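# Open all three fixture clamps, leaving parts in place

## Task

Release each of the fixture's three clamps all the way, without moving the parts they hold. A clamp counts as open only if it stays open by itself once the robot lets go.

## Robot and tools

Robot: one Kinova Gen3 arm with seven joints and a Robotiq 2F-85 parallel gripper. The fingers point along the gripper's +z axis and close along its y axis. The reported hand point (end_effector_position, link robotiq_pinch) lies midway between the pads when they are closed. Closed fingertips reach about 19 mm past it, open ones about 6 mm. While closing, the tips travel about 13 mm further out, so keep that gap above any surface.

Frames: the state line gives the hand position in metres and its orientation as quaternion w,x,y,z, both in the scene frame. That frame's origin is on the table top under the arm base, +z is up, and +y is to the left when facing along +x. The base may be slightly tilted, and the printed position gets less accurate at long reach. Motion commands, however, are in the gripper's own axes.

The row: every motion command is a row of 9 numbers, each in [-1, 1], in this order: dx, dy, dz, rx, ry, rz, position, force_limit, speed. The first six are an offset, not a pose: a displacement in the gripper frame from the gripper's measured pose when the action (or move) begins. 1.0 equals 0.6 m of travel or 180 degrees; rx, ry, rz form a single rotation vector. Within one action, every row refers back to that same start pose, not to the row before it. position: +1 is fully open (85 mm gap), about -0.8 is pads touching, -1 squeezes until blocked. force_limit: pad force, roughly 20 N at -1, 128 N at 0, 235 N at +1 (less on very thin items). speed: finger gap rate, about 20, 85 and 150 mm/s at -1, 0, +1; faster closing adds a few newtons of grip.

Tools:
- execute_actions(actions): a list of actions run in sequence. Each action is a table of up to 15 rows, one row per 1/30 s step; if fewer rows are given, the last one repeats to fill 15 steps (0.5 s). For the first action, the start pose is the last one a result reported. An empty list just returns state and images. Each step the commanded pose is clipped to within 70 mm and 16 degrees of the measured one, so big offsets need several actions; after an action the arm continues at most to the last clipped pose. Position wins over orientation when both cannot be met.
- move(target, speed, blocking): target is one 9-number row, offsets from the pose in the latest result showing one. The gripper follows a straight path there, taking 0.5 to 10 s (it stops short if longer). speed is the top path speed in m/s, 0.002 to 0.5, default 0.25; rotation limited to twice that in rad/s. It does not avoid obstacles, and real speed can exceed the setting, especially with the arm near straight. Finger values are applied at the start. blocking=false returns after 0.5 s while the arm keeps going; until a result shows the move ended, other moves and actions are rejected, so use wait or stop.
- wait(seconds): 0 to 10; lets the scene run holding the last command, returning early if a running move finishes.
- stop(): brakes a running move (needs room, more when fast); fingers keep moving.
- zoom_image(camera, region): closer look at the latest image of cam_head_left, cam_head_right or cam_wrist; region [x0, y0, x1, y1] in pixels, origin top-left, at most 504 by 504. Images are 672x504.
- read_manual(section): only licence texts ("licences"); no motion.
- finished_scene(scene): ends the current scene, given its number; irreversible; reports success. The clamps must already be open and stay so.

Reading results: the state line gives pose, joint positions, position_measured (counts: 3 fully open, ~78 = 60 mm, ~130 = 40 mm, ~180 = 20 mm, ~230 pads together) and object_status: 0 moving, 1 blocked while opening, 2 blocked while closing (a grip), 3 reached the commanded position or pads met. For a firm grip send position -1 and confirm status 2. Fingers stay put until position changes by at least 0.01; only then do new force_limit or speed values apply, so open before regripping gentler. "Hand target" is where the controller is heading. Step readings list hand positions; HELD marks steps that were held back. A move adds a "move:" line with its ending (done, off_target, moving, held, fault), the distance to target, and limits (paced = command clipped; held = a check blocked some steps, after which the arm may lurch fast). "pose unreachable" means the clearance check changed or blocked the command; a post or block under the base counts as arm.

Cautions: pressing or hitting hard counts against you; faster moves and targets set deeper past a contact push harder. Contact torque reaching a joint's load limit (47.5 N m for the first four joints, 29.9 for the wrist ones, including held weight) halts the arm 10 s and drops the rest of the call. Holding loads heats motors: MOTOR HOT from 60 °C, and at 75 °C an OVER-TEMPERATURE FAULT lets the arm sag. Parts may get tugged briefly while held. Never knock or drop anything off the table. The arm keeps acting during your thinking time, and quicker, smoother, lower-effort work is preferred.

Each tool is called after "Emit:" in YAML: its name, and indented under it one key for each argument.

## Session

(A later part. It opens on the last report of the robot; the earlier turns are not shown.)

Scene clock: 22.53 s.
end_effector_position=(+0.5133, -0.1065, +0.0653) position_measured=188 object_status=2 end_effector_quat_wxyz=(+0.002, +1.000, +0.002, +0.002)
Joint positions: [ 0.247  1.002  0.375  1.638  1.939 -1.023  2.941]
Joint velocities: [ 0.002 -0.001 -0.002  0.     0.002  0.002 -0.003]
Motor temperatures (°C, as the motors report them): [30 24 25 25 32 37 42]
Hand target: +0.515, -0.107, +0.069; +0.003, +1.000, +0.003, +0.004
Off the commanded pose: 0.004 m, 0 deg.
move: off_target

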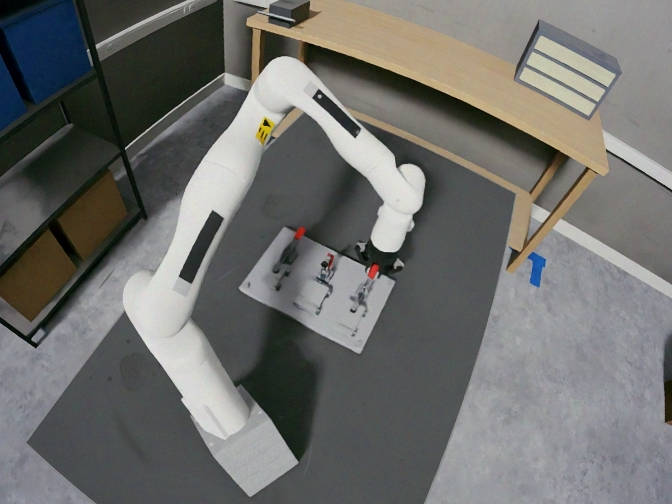

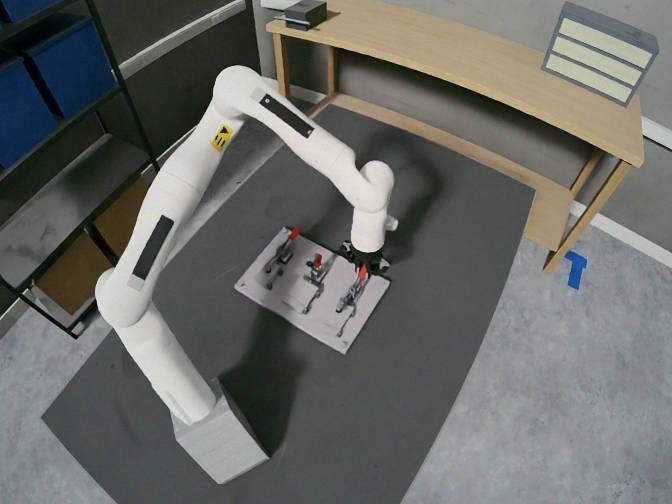

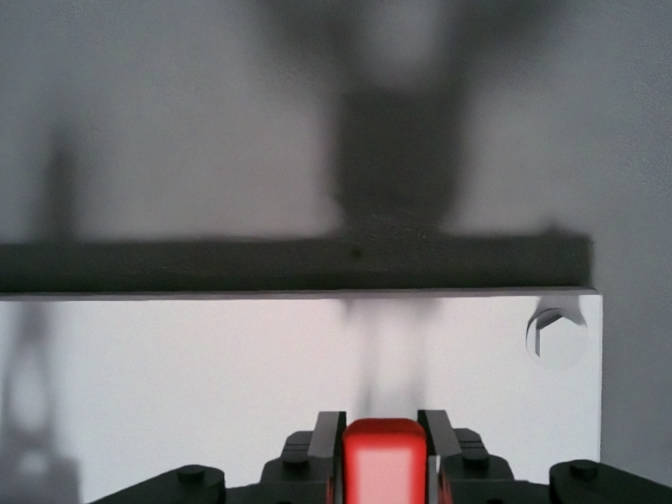

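Emit:
move:
  target: [-0.022,0,-0.024,0,0,0,-1,-0.6,0]
  speed: 0.04

Emit:
move:
  target: [-0.03,0,-0.013,0,0,0,-1,-0.6,0]
  speed: 0.04

Emit:
move:
  target: [0,0,0,0,0,0,0,-0.6,1]

Emit:
move:
  target: [0.055,0,-0.026,0,0,0,0,-0.6,1]
  speed: 0.1

Emit:
move:
  target: [0,0,0,0,0,0,-1,-0.6,1]

Emit:
move:
  target: [-0.057,0,0,0,0,0,-1,-0.6,1]
  speed: 0.035

Emit:
zoom_image:
  camera: "cam_head_left"
  region: [260, 190, 440, 350]

Scene clock: 23.53 s.
end_effector_position=(+0.5005, -0.1065, +0.0766) position_measured=188 object_status=2 end_effector_quat_wxyz=(+0.002, +1.000, +0.002, +0.001)
Joint positions: [ 0.262  0.977  0.38   1.679  1.946 -1.025  2.97 ]
Joint velocities: [ 0.001 -0.001 -0.002  0.001  0.     0.001 -0.   ]
Motor temperatures (°C, as the motors report them): [30 24 25 25 32 37 42]
Hand target: +0.500, -0.107, +0.080; +0.002, +1.000, +0.002, +0.002
Off the commanded pose: 0.003 m, 0 deg.
move: done

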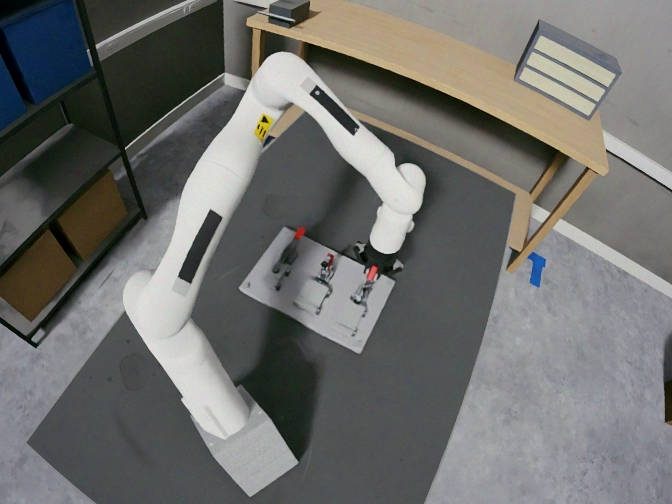

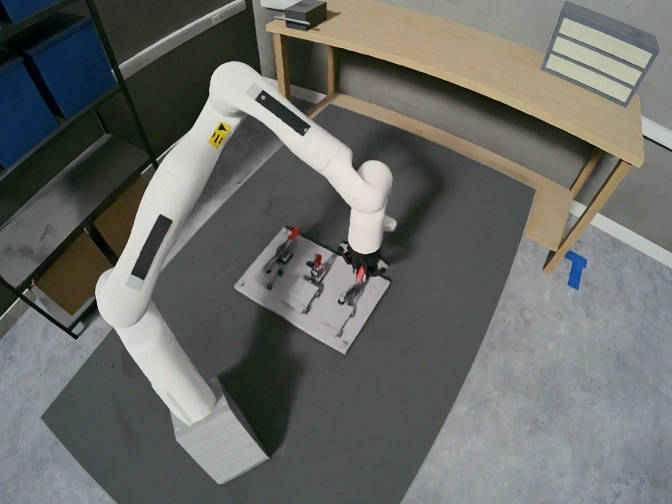

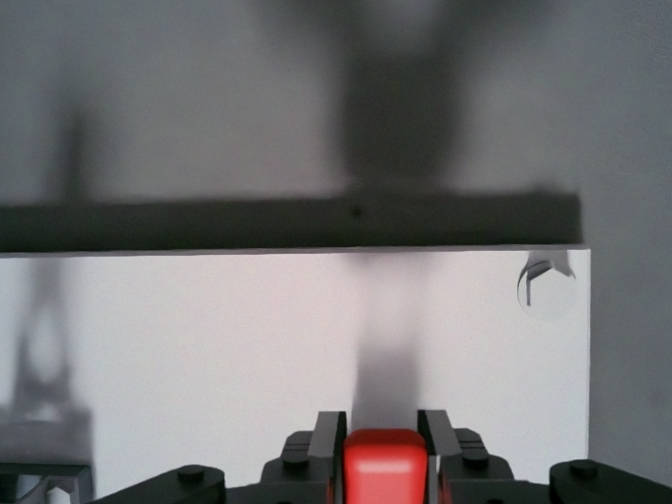

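Scene clock: 24.27 s.
end_effector_position=(+0.4864, -0.1064, +0.0826) position_measured=188 object_status=2 end_effector_quat_wxyz=(+0.003, +1.000, +0.002, +0.004)
Joint positions: [ 0.276  0.959  0.379  1.731  1.936 -1.014  3.02 ]
Joint velocities: [-0.001  0.002  0.002  0.001 -0.002 -0.001 -0.001]
Motor temperatures (°C, as the motors report them): [30 24 25 25 32 37 42]
Hand target: +0.482, -0.107, +0.084; +0.002, +1.000, +0.002, +0.001
Off the commanded pose: 0.004 m, 0 deg.
move: off_target

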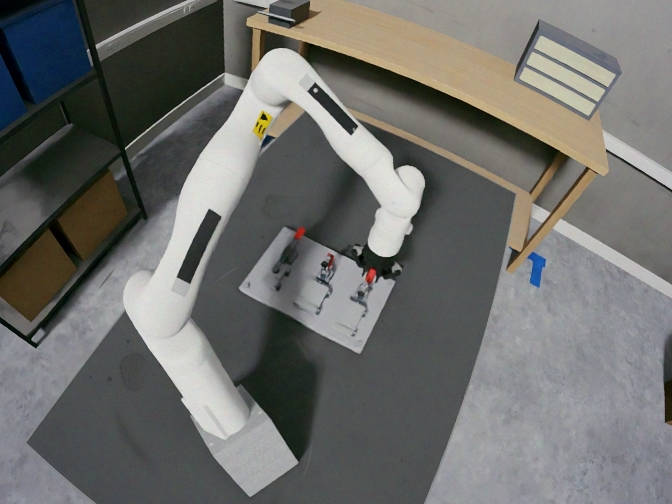

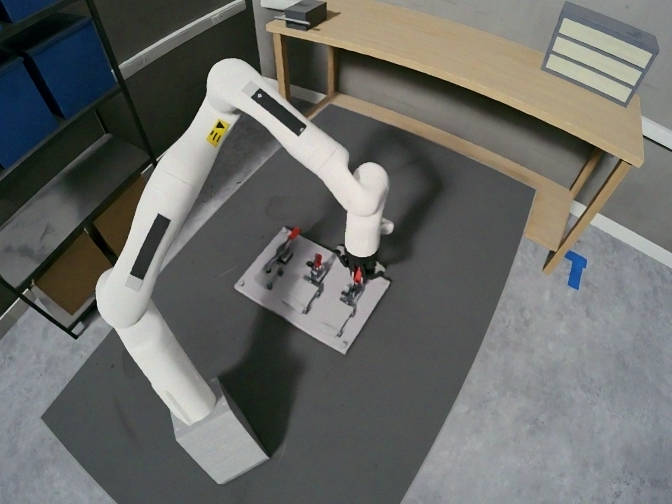

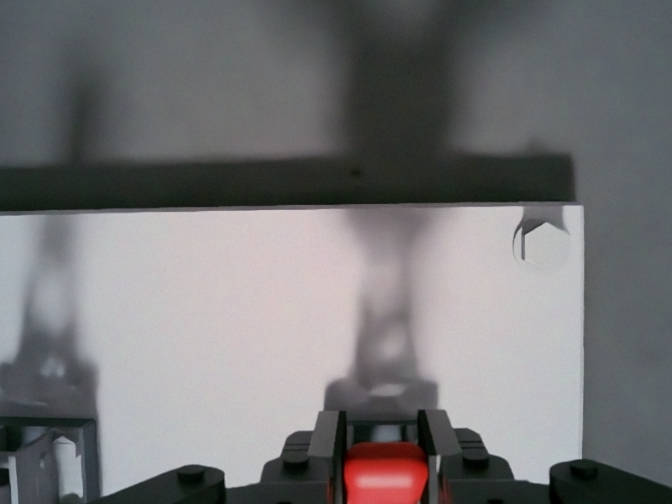

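Scene clock: 24.80 s.
end_effector_position=(+0.4864, -0.1064, +0.0826) position_measured=129 object_status=0 end_effector_quat_wxyz=(+0.003, +1.000, +0.002, +0.004)
Joint positions: [ 0.276  0.959  0.38   1.731  1.935 -1.014  3.02 ]
Joint velocities: [ 0.     0.     0.    -0.    -0.    -0.001 -0.   ]
Motor temperatures (°C, as the motors report them): [30 24 25 25 32 37 42]
Hand target: +0.486, -0.106, +0.083; +0.003, +1.000, +0.002, +0.004
Off the commanded pose: 0.000 m, 0 deg.
move: done

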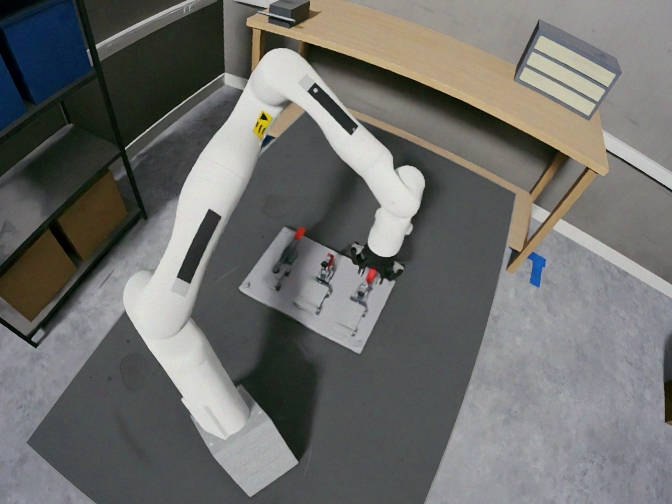

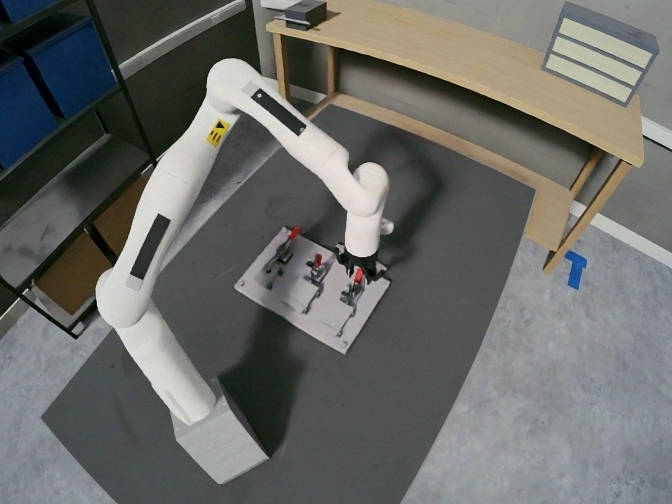

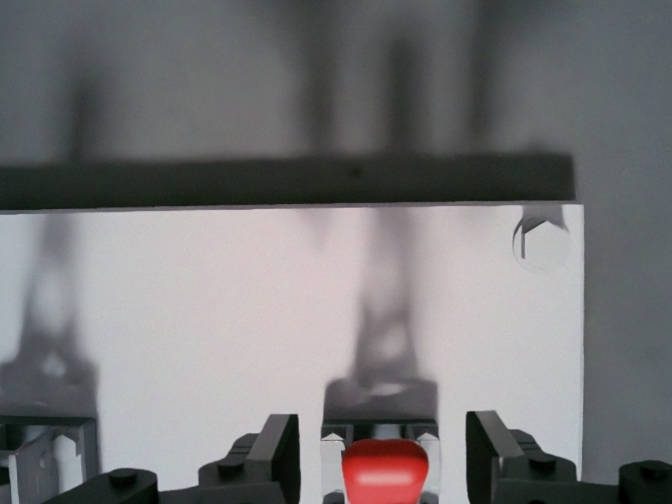

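Scene clock: 25.53 s.
end_effector_position=(+0.5193, -0.1060, +0.0986) position_measured=129 object_status=3 end_effector_quat_wxyz=(+0.003, +1.000, +0.002, +0.004)
Joint positions: [ 0.264  0.956  0.407  1.621  1.986 -1.078  2.905]
Joint velocities: [-0.     0.002 -0.001 -0.001  0.001  0.     0.001]
Motor temperatures (°C, as the motors report them): [30 24 25 25 32 37 42]
Hand target: +0.519, -0.106, +0.098; +0.003, +1.000, +0.002, +0.004
Off the commanded pose: 0.000 m, 0 deg.
move: done

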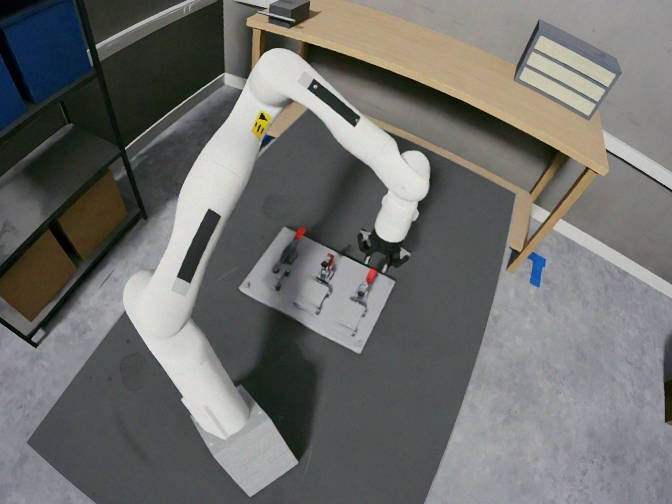

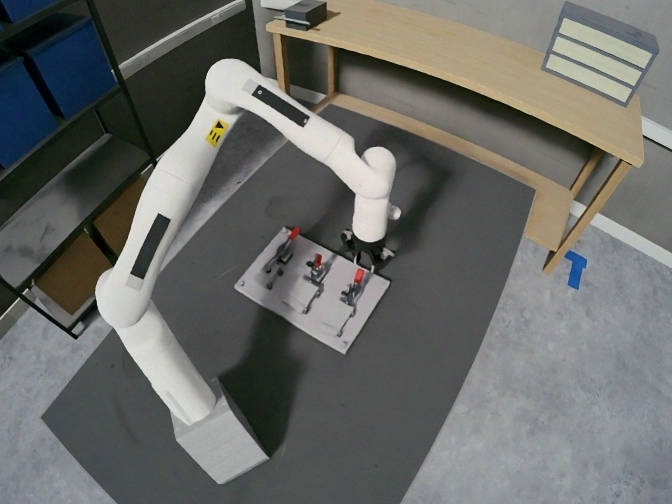

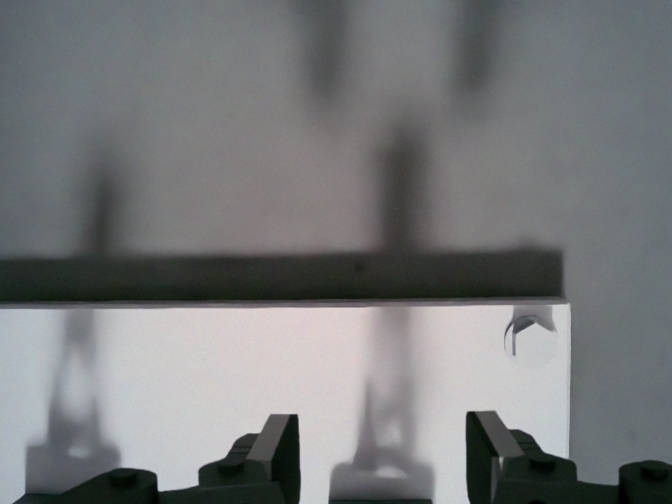

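Scene clock: 26.07 s.
end_effector_position=(+0.5193, -0.1060, +0.0986) position_measured=231 object_status=3 end_effector_quat_wxyz=(+0.003, +1.000, +0.002, +0.004)
Joint positions: [ 0.264  0.956  0.407  1.621  1.986 -1.078  2.905]
Joint velocities: [-0.     0.001  0.    -0.     0.001 -0.     0.   ]
Motor temperatures (°C, as the motors report them): [30 24 25 25 32 37 42]
Hand target: +0.519, -0.106, +0.099; +0.003, +1.000, +0.002, +0.004
Off the commanded pose: 0.000 m, 0 deg.
move: done

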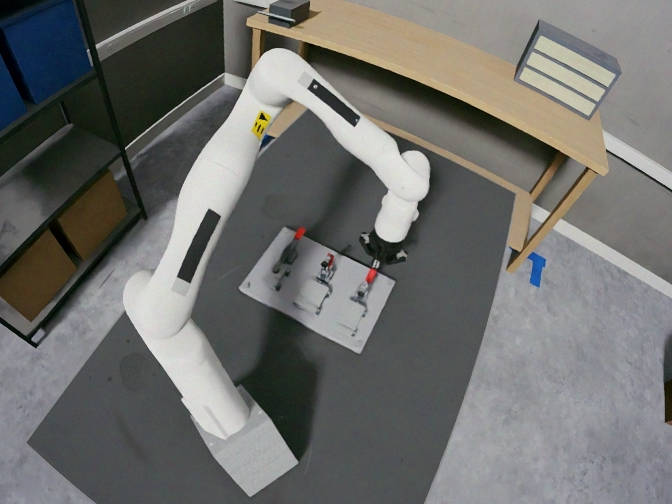

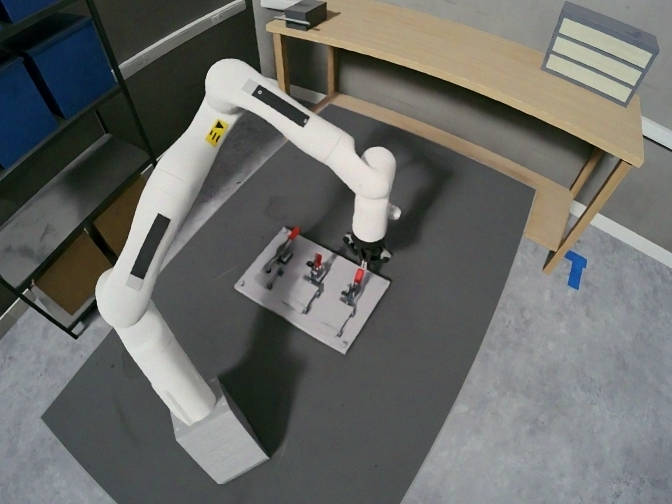

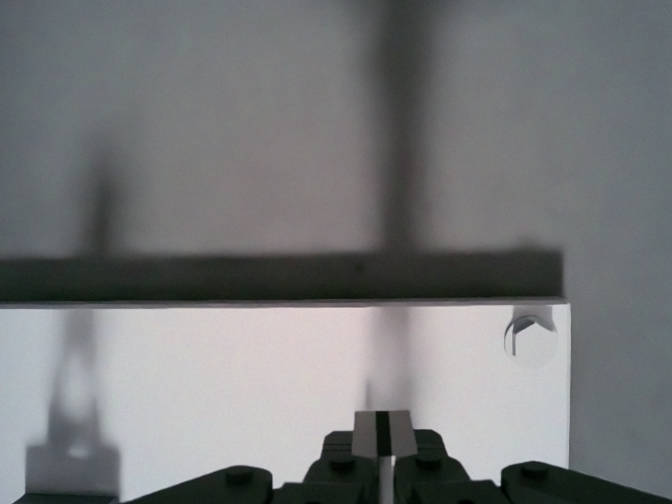

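Scene clock: 27.27 s.
end_effector_position=(+0.4875, -0.1061, +0.0988) position_measured=231 object_status=3 end_effector_quat_wxyz=(+0.003, +1.000, +0.004, +0.007)
Joint positions: [ 0.285  0.934  0.395  1.73   1.958 -1.037  3.009]
Joint velocities: [-0.001 -0.     0.002  0.001 -0.002 -0.002  0.001]
Motor temperatures (°C, as the motors report them): [30 24 25 25 32 37 42]
Hand target: +0.485, -0.106, +0.098; +0.003, +1.000, +0.002, +0.004
Off the commanded pose: 0.002 m, 0 deg.
move: done

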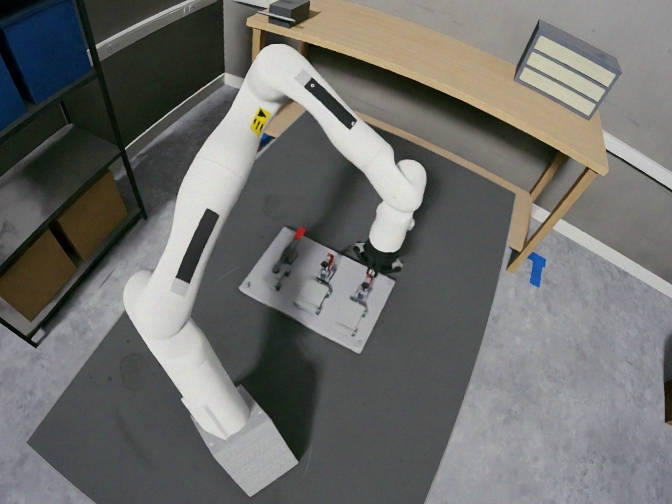

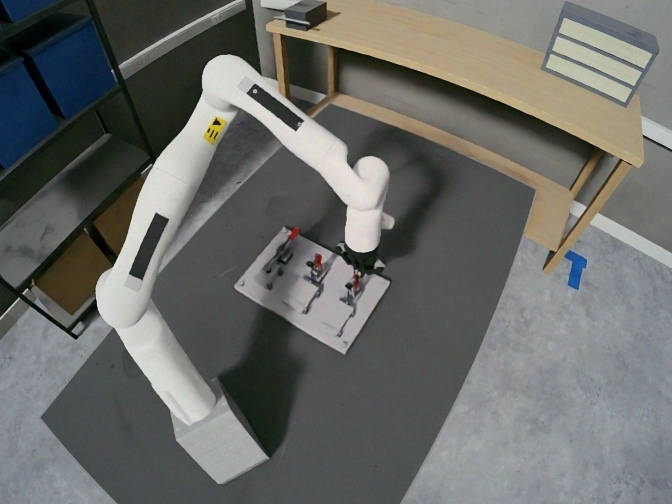

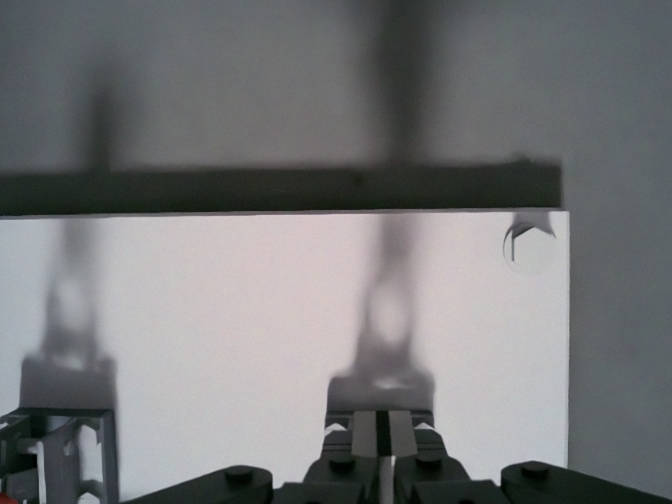

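Region (260, 190, 440, 350) of cam_head_left's 672x504 image, scaled by 2.800, with more detail than that image has.

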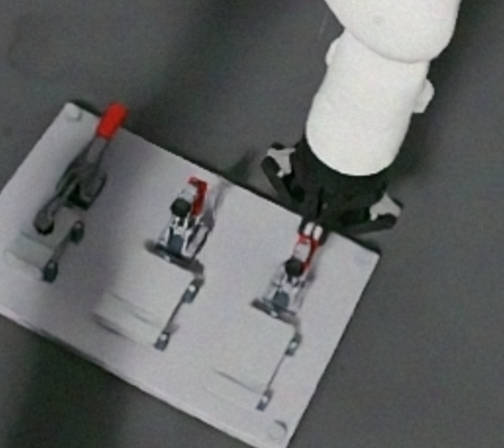

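Emit:
move:
  target: [-0.008,0,0,0,0,0,-1,-0.6,1]
  speed: 0.02

Emit:
move:
  target: [0.05,-0.03,-0.01,0,0,0,-1,-0.6,1]
  speed: 0.1

Emit:
move:
  target: [0.005,-0.337,0.015,0,0.003,0,0.2,-0.6,-0.3]
  speed: 0.25

Scene clock: 28.13 s.
end_effector_position=(+0.4872, -0.1057, +0.0997) position_measured=231 object_status=3 end_effector_quat_wxyz=(+0.004, +1.000, +0.006, +0.010)
Joint positions: [ 0.287  0.929  0.394  1.74   1.949 -1.032  3.024]
Joint velocities: [-0.002  0.001  0.004  0.001 -0.002 -0.002  0.002]
Motor temperatures (°C, as the motors report them): [30 24 25 25 32 37 42]
Hand target: +0.483, -0.106, +0.099; +0.003, +1.000, +0.004, +0.007
Off the commanded pose: 0.005 m, 1 deg.
move: off_target

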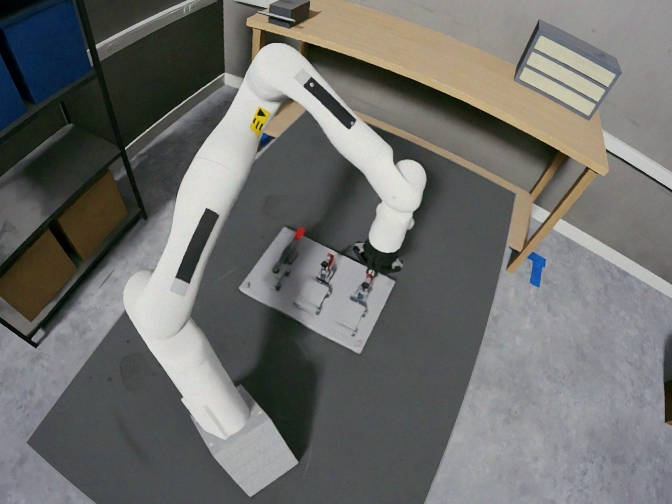

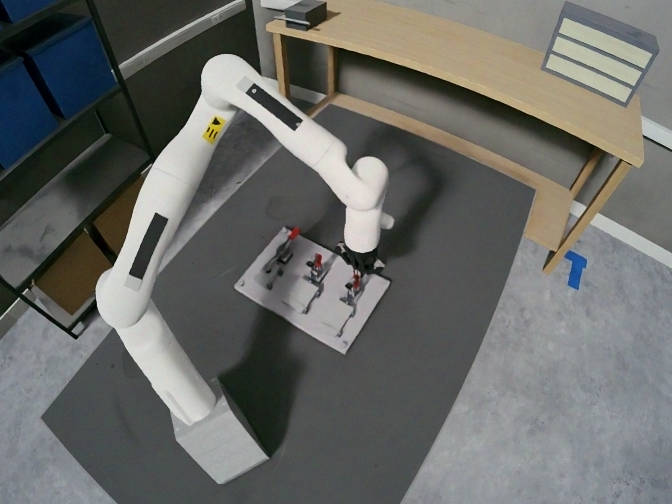

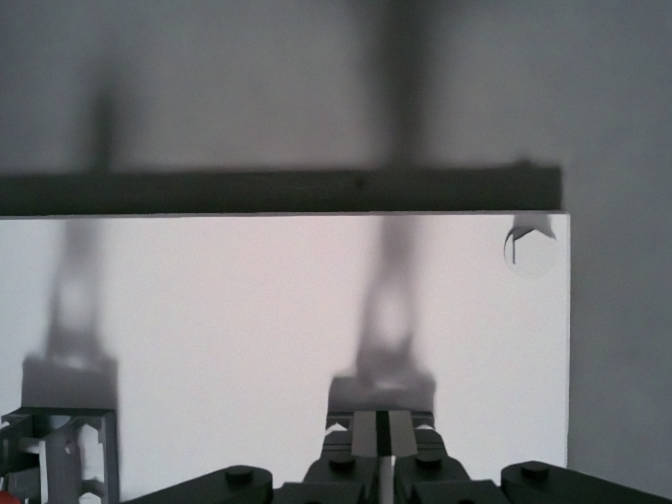

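Scene clock: 28.87 s.
end_effector_position=(+0.5167, -0.0874, +0.1062) position_measured=231 object_status=3 end_effector_quat_wxyz=(+0.004, +1.000, +0.006, +0.010)
Joint positions: [ 0.242  0.907  0.409  1.676  1.977 -1.061  2.916]
Joint velocities: [-0.003 -0.001 -0.002 -0.     0.001  0.001  0.   ]
Motor temperatures (°C, as the motors report them): [30 24 25 25 32 37 42]
Hand target: +0.517, -0.087, +0.106; +0.004, +1.000, +0.006, +0.010
Off the commanded pose: 0.000 m, 0 deg.
move: done

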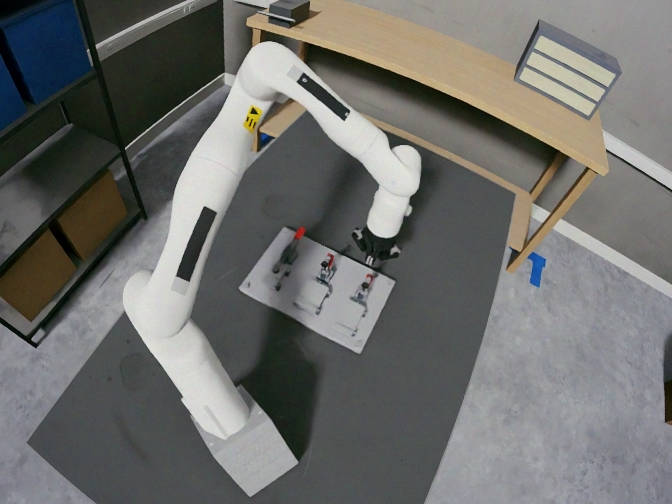

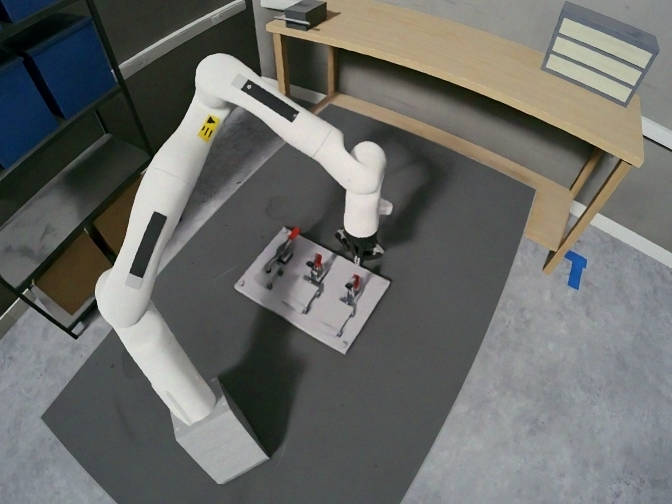

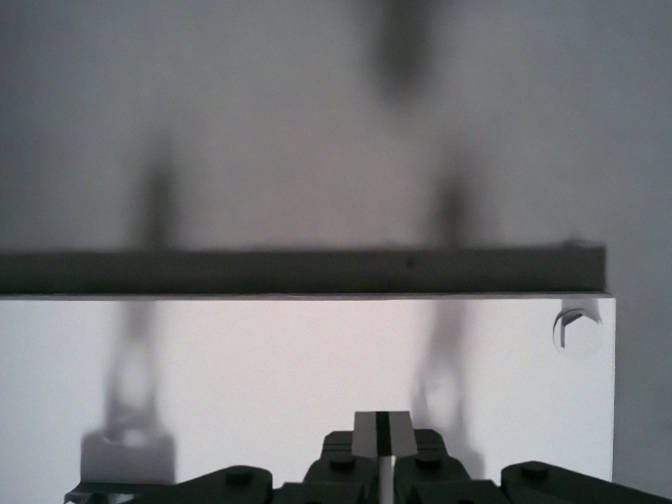

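Scene clock: 30.23 s.
end_effector_position=(+0.5165, +0.1144, +0.0952) position_measured=104 object_status=3 end_effector_quat_wxyz=(+0.004, +1.000, +0.005, +0.015)
Joint positions: [-0.139  0.6    0.394  1.895  1.958 -0.882  2.616]
Joint velocities: [-0.002 -0.004 -0.001  0.     0.001  0.001 -0.001]
Motor temperatures (°C, as the motors report them): [30 24 25 25 32 37 42]
Hand target: +0.516, +0.115, +0.095; +0.004, +1.000, +0.006, +0.015
Off the commanded pose: 0.001 m, 0 deg.
move: done

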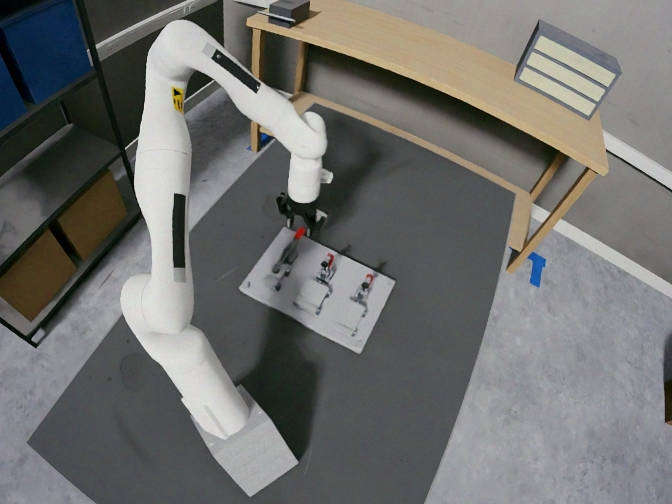

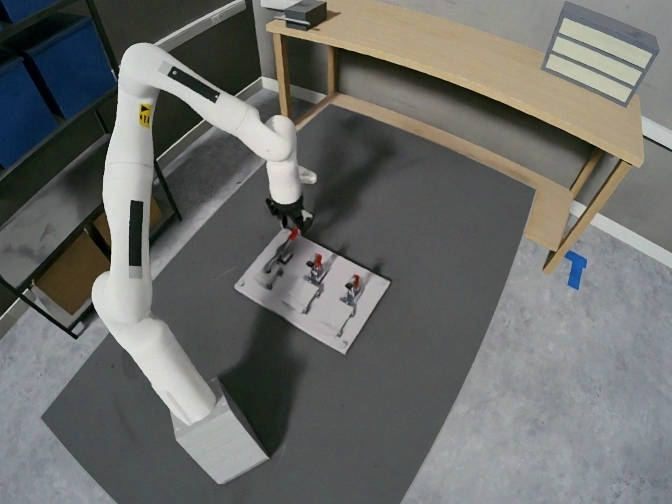

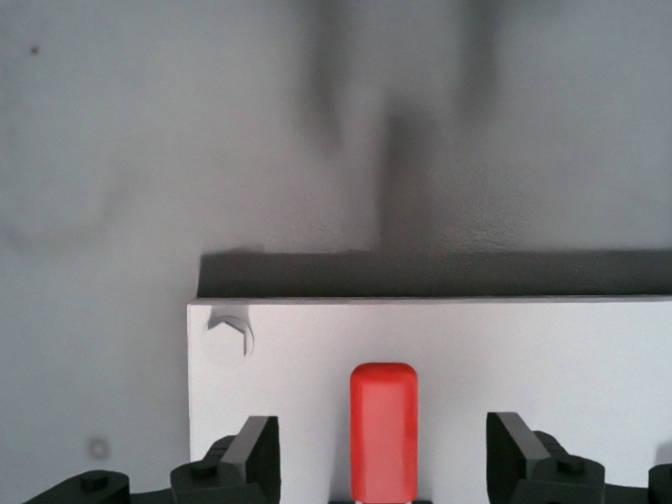

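Emit:
move:
  target: [0.005,0.002,0.065,0,0,0,0.2,-0.6,0.5]
  speed: 0.07

Emit:
move:
  target: [0,0,0,0,0,0,-1,-0.6,0]

Emit:
move:
  target: [-0.024,0,-0.036,0,0,0,-1,-0.6,0]
  speed: 0.04

Emit:
move:
  target: [-0.03,0,-0.016,0,0,0,-1,-0.6,0]
  speed: 0.04

Scene clock: 31.23 s.
end_effector_position=(+0.5208, +0.1130, +0.0566) position_measured=104 object_status=3 end_effector_quat_wxyz=(+0.004, +1.000, +0.005, +0.015)
Joint positions: [-0.152  0.675  0.352  1.882  1.876 -0.826  2.666]
Joint velocities: [ 0.001  0.005 -0.    -0.     0.001  0.     0.001]
Motor temperatures (°C, as the motors report them): [30 24 25 25 32 37 42]
Hand target: +0.521, +0.113, +0.056; +0.004, +1.000, +0.005, +0.015
Off the commanded pose: 0.000 m, 0 deg.
move: done

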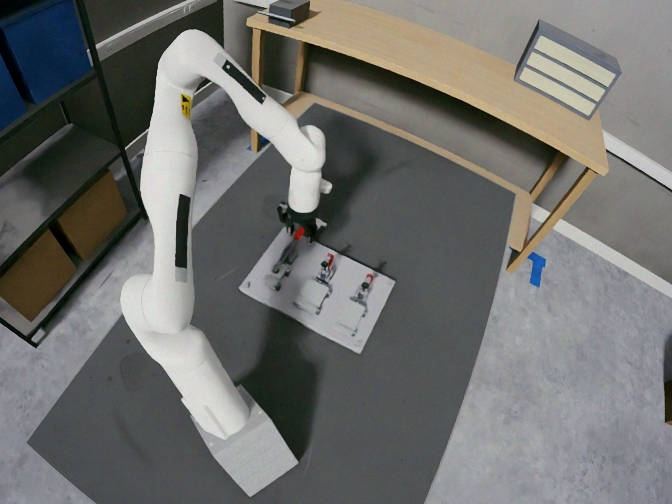

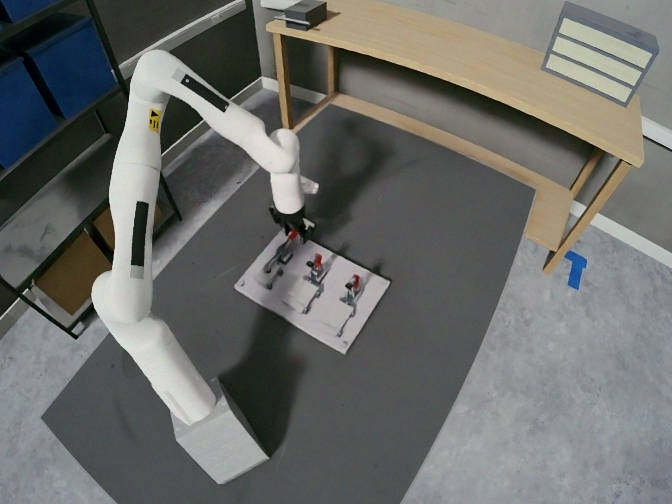

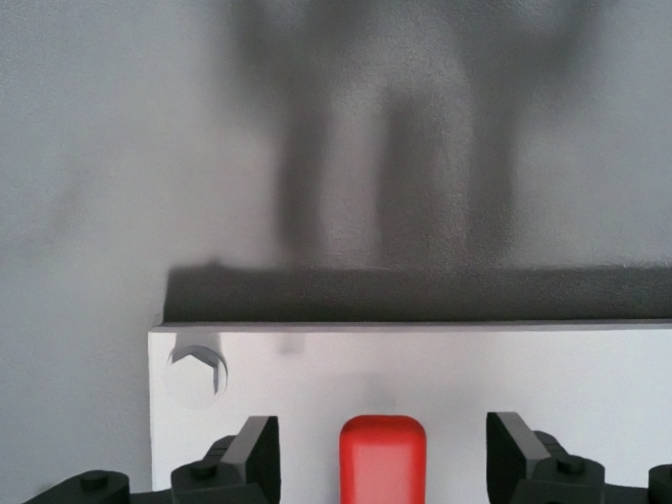

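Scene clock: 31.87 s.
end_effector_position=(+0.5208, +0.1134, +0.0566) position_measured=188 object_status=2 end_effector_quat_wxyz=(+0.003, +1.000, +0.005, +0.015)
Joint positions: [-0.152  0.674  0.352  1.882  1.876 -0.827  2.665]
Joint velocities: [-0.    -0.     0.001  0.    -0.    -0.001  0.   ]
Motor temperatures (°C, as the motors report them): [30 24 25 25 32 37 42]
Hand target: +0.521, +0.113, +0.057; +0.004, +1.000, +0.005, +0.015
Off the commanded pose: 0.000 m, 0 deg.
move: done

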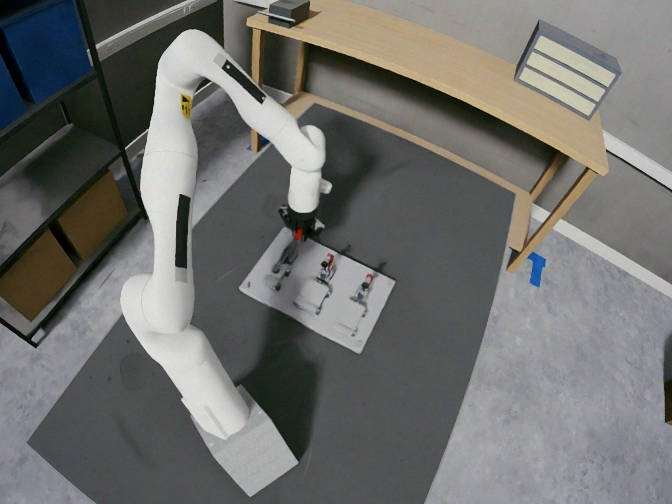

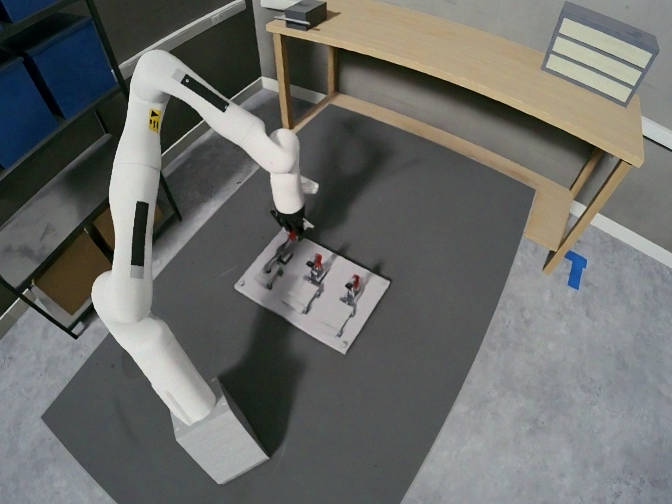

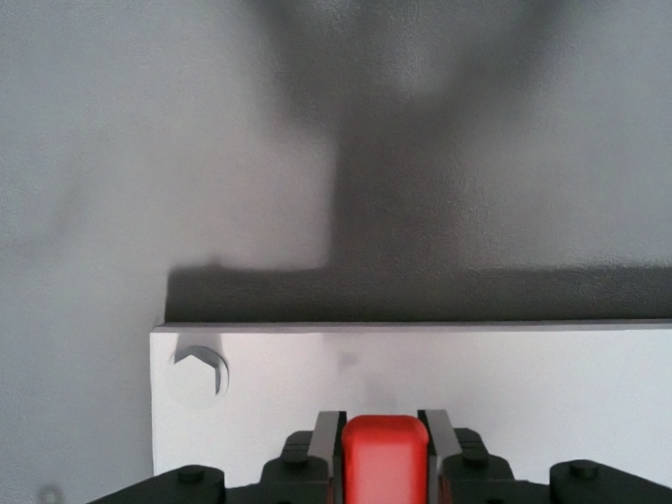

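Scene clock: 32.73 s.
end_effector_position=(+0.5064, +0.1135, +0.0760) position_measured=188 object_status=2 end_effector_quat_wxyz=(+0.003, +1.000, +0.004, +0.015)
Joint positions: [-0.142  0.624  0.365  1.933  1.897 -0.836  2.676]
Joint velocities: [ 0.001 -0.001 -0.001  0.001 -0.     0.002  0.   ]
Motor temperatures (°C, as the motors report them): [30 24 25 25 32 37 42]
Hand target: +0.506, +0.113, +0.078; +0.003, +1.000, +0.005, +0.015
Off the commanded pose: 0.002 m, 0 deg.
move: done

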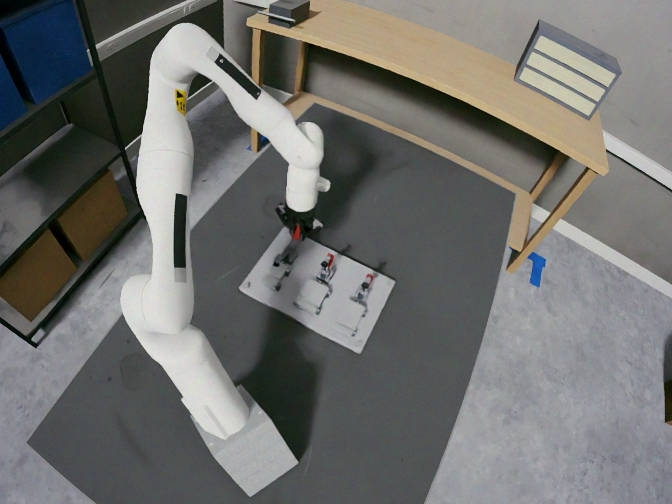

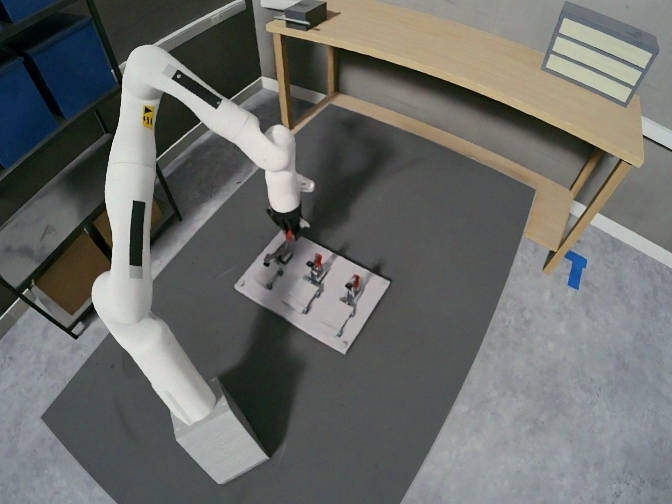

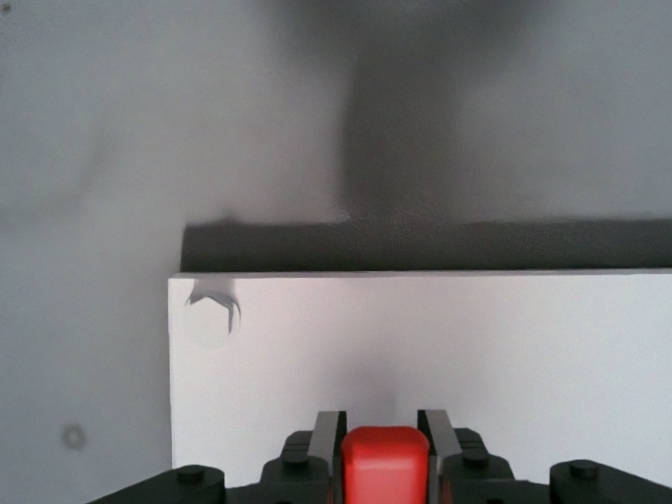

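Scene clock: 33.47 s.
end_effector_position=(+0.4919, +0.1135, +0.0846) position_measured=188 object_status=2 end_effector_quat_wxyz=(+0.004, +1.000, +0.004, +0.018)
Joint positions: [-0.135  0.591  0.365  1.989  1.882 -0.824  2.714]
Joint velocities: [-0.001  0.     0.     0.001 -0.001  0.001  0.001]
Motor temperatures (°C, as the motors report them): [30 24 25 25 32 37 42]
Hand target: +0.488, +0.113, +0.085; +0.003, +1.000, +0.004, +0.015
Off the commanded pose: 0.004 m, 0 deg.
move: off_target

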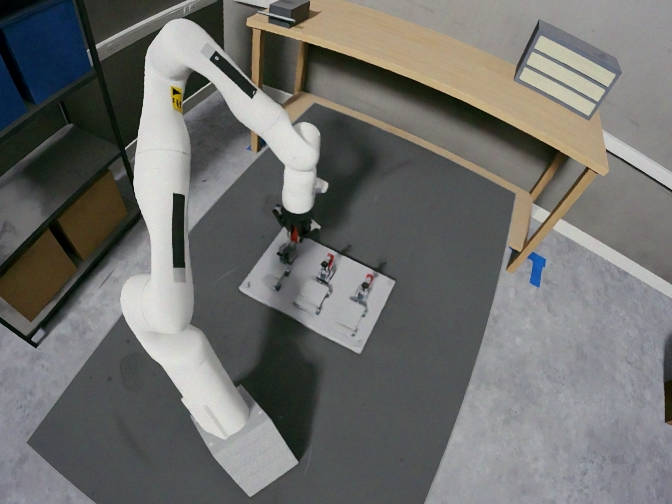

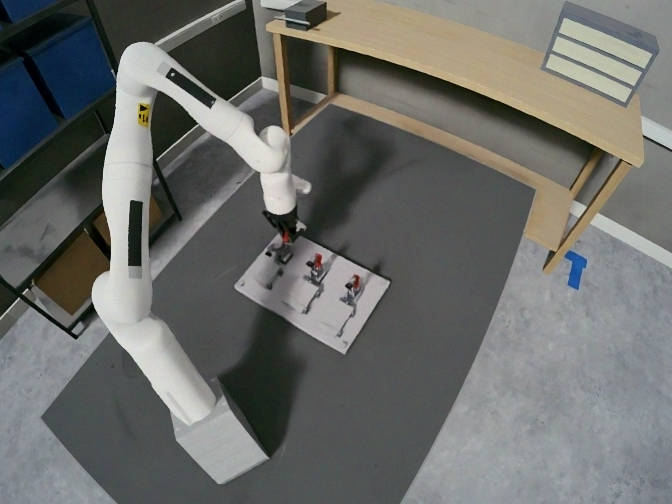

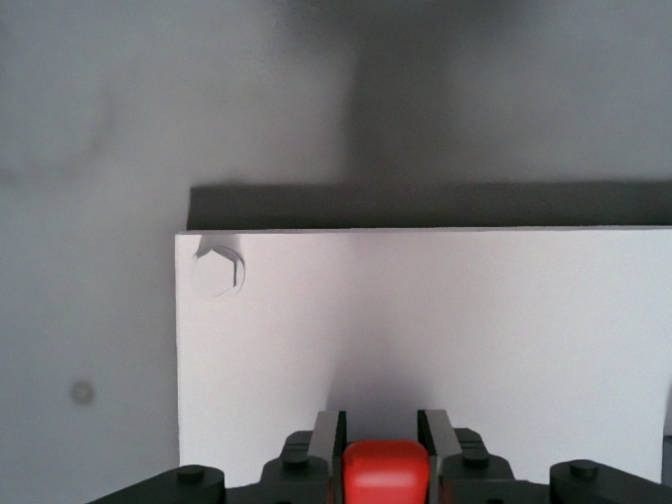

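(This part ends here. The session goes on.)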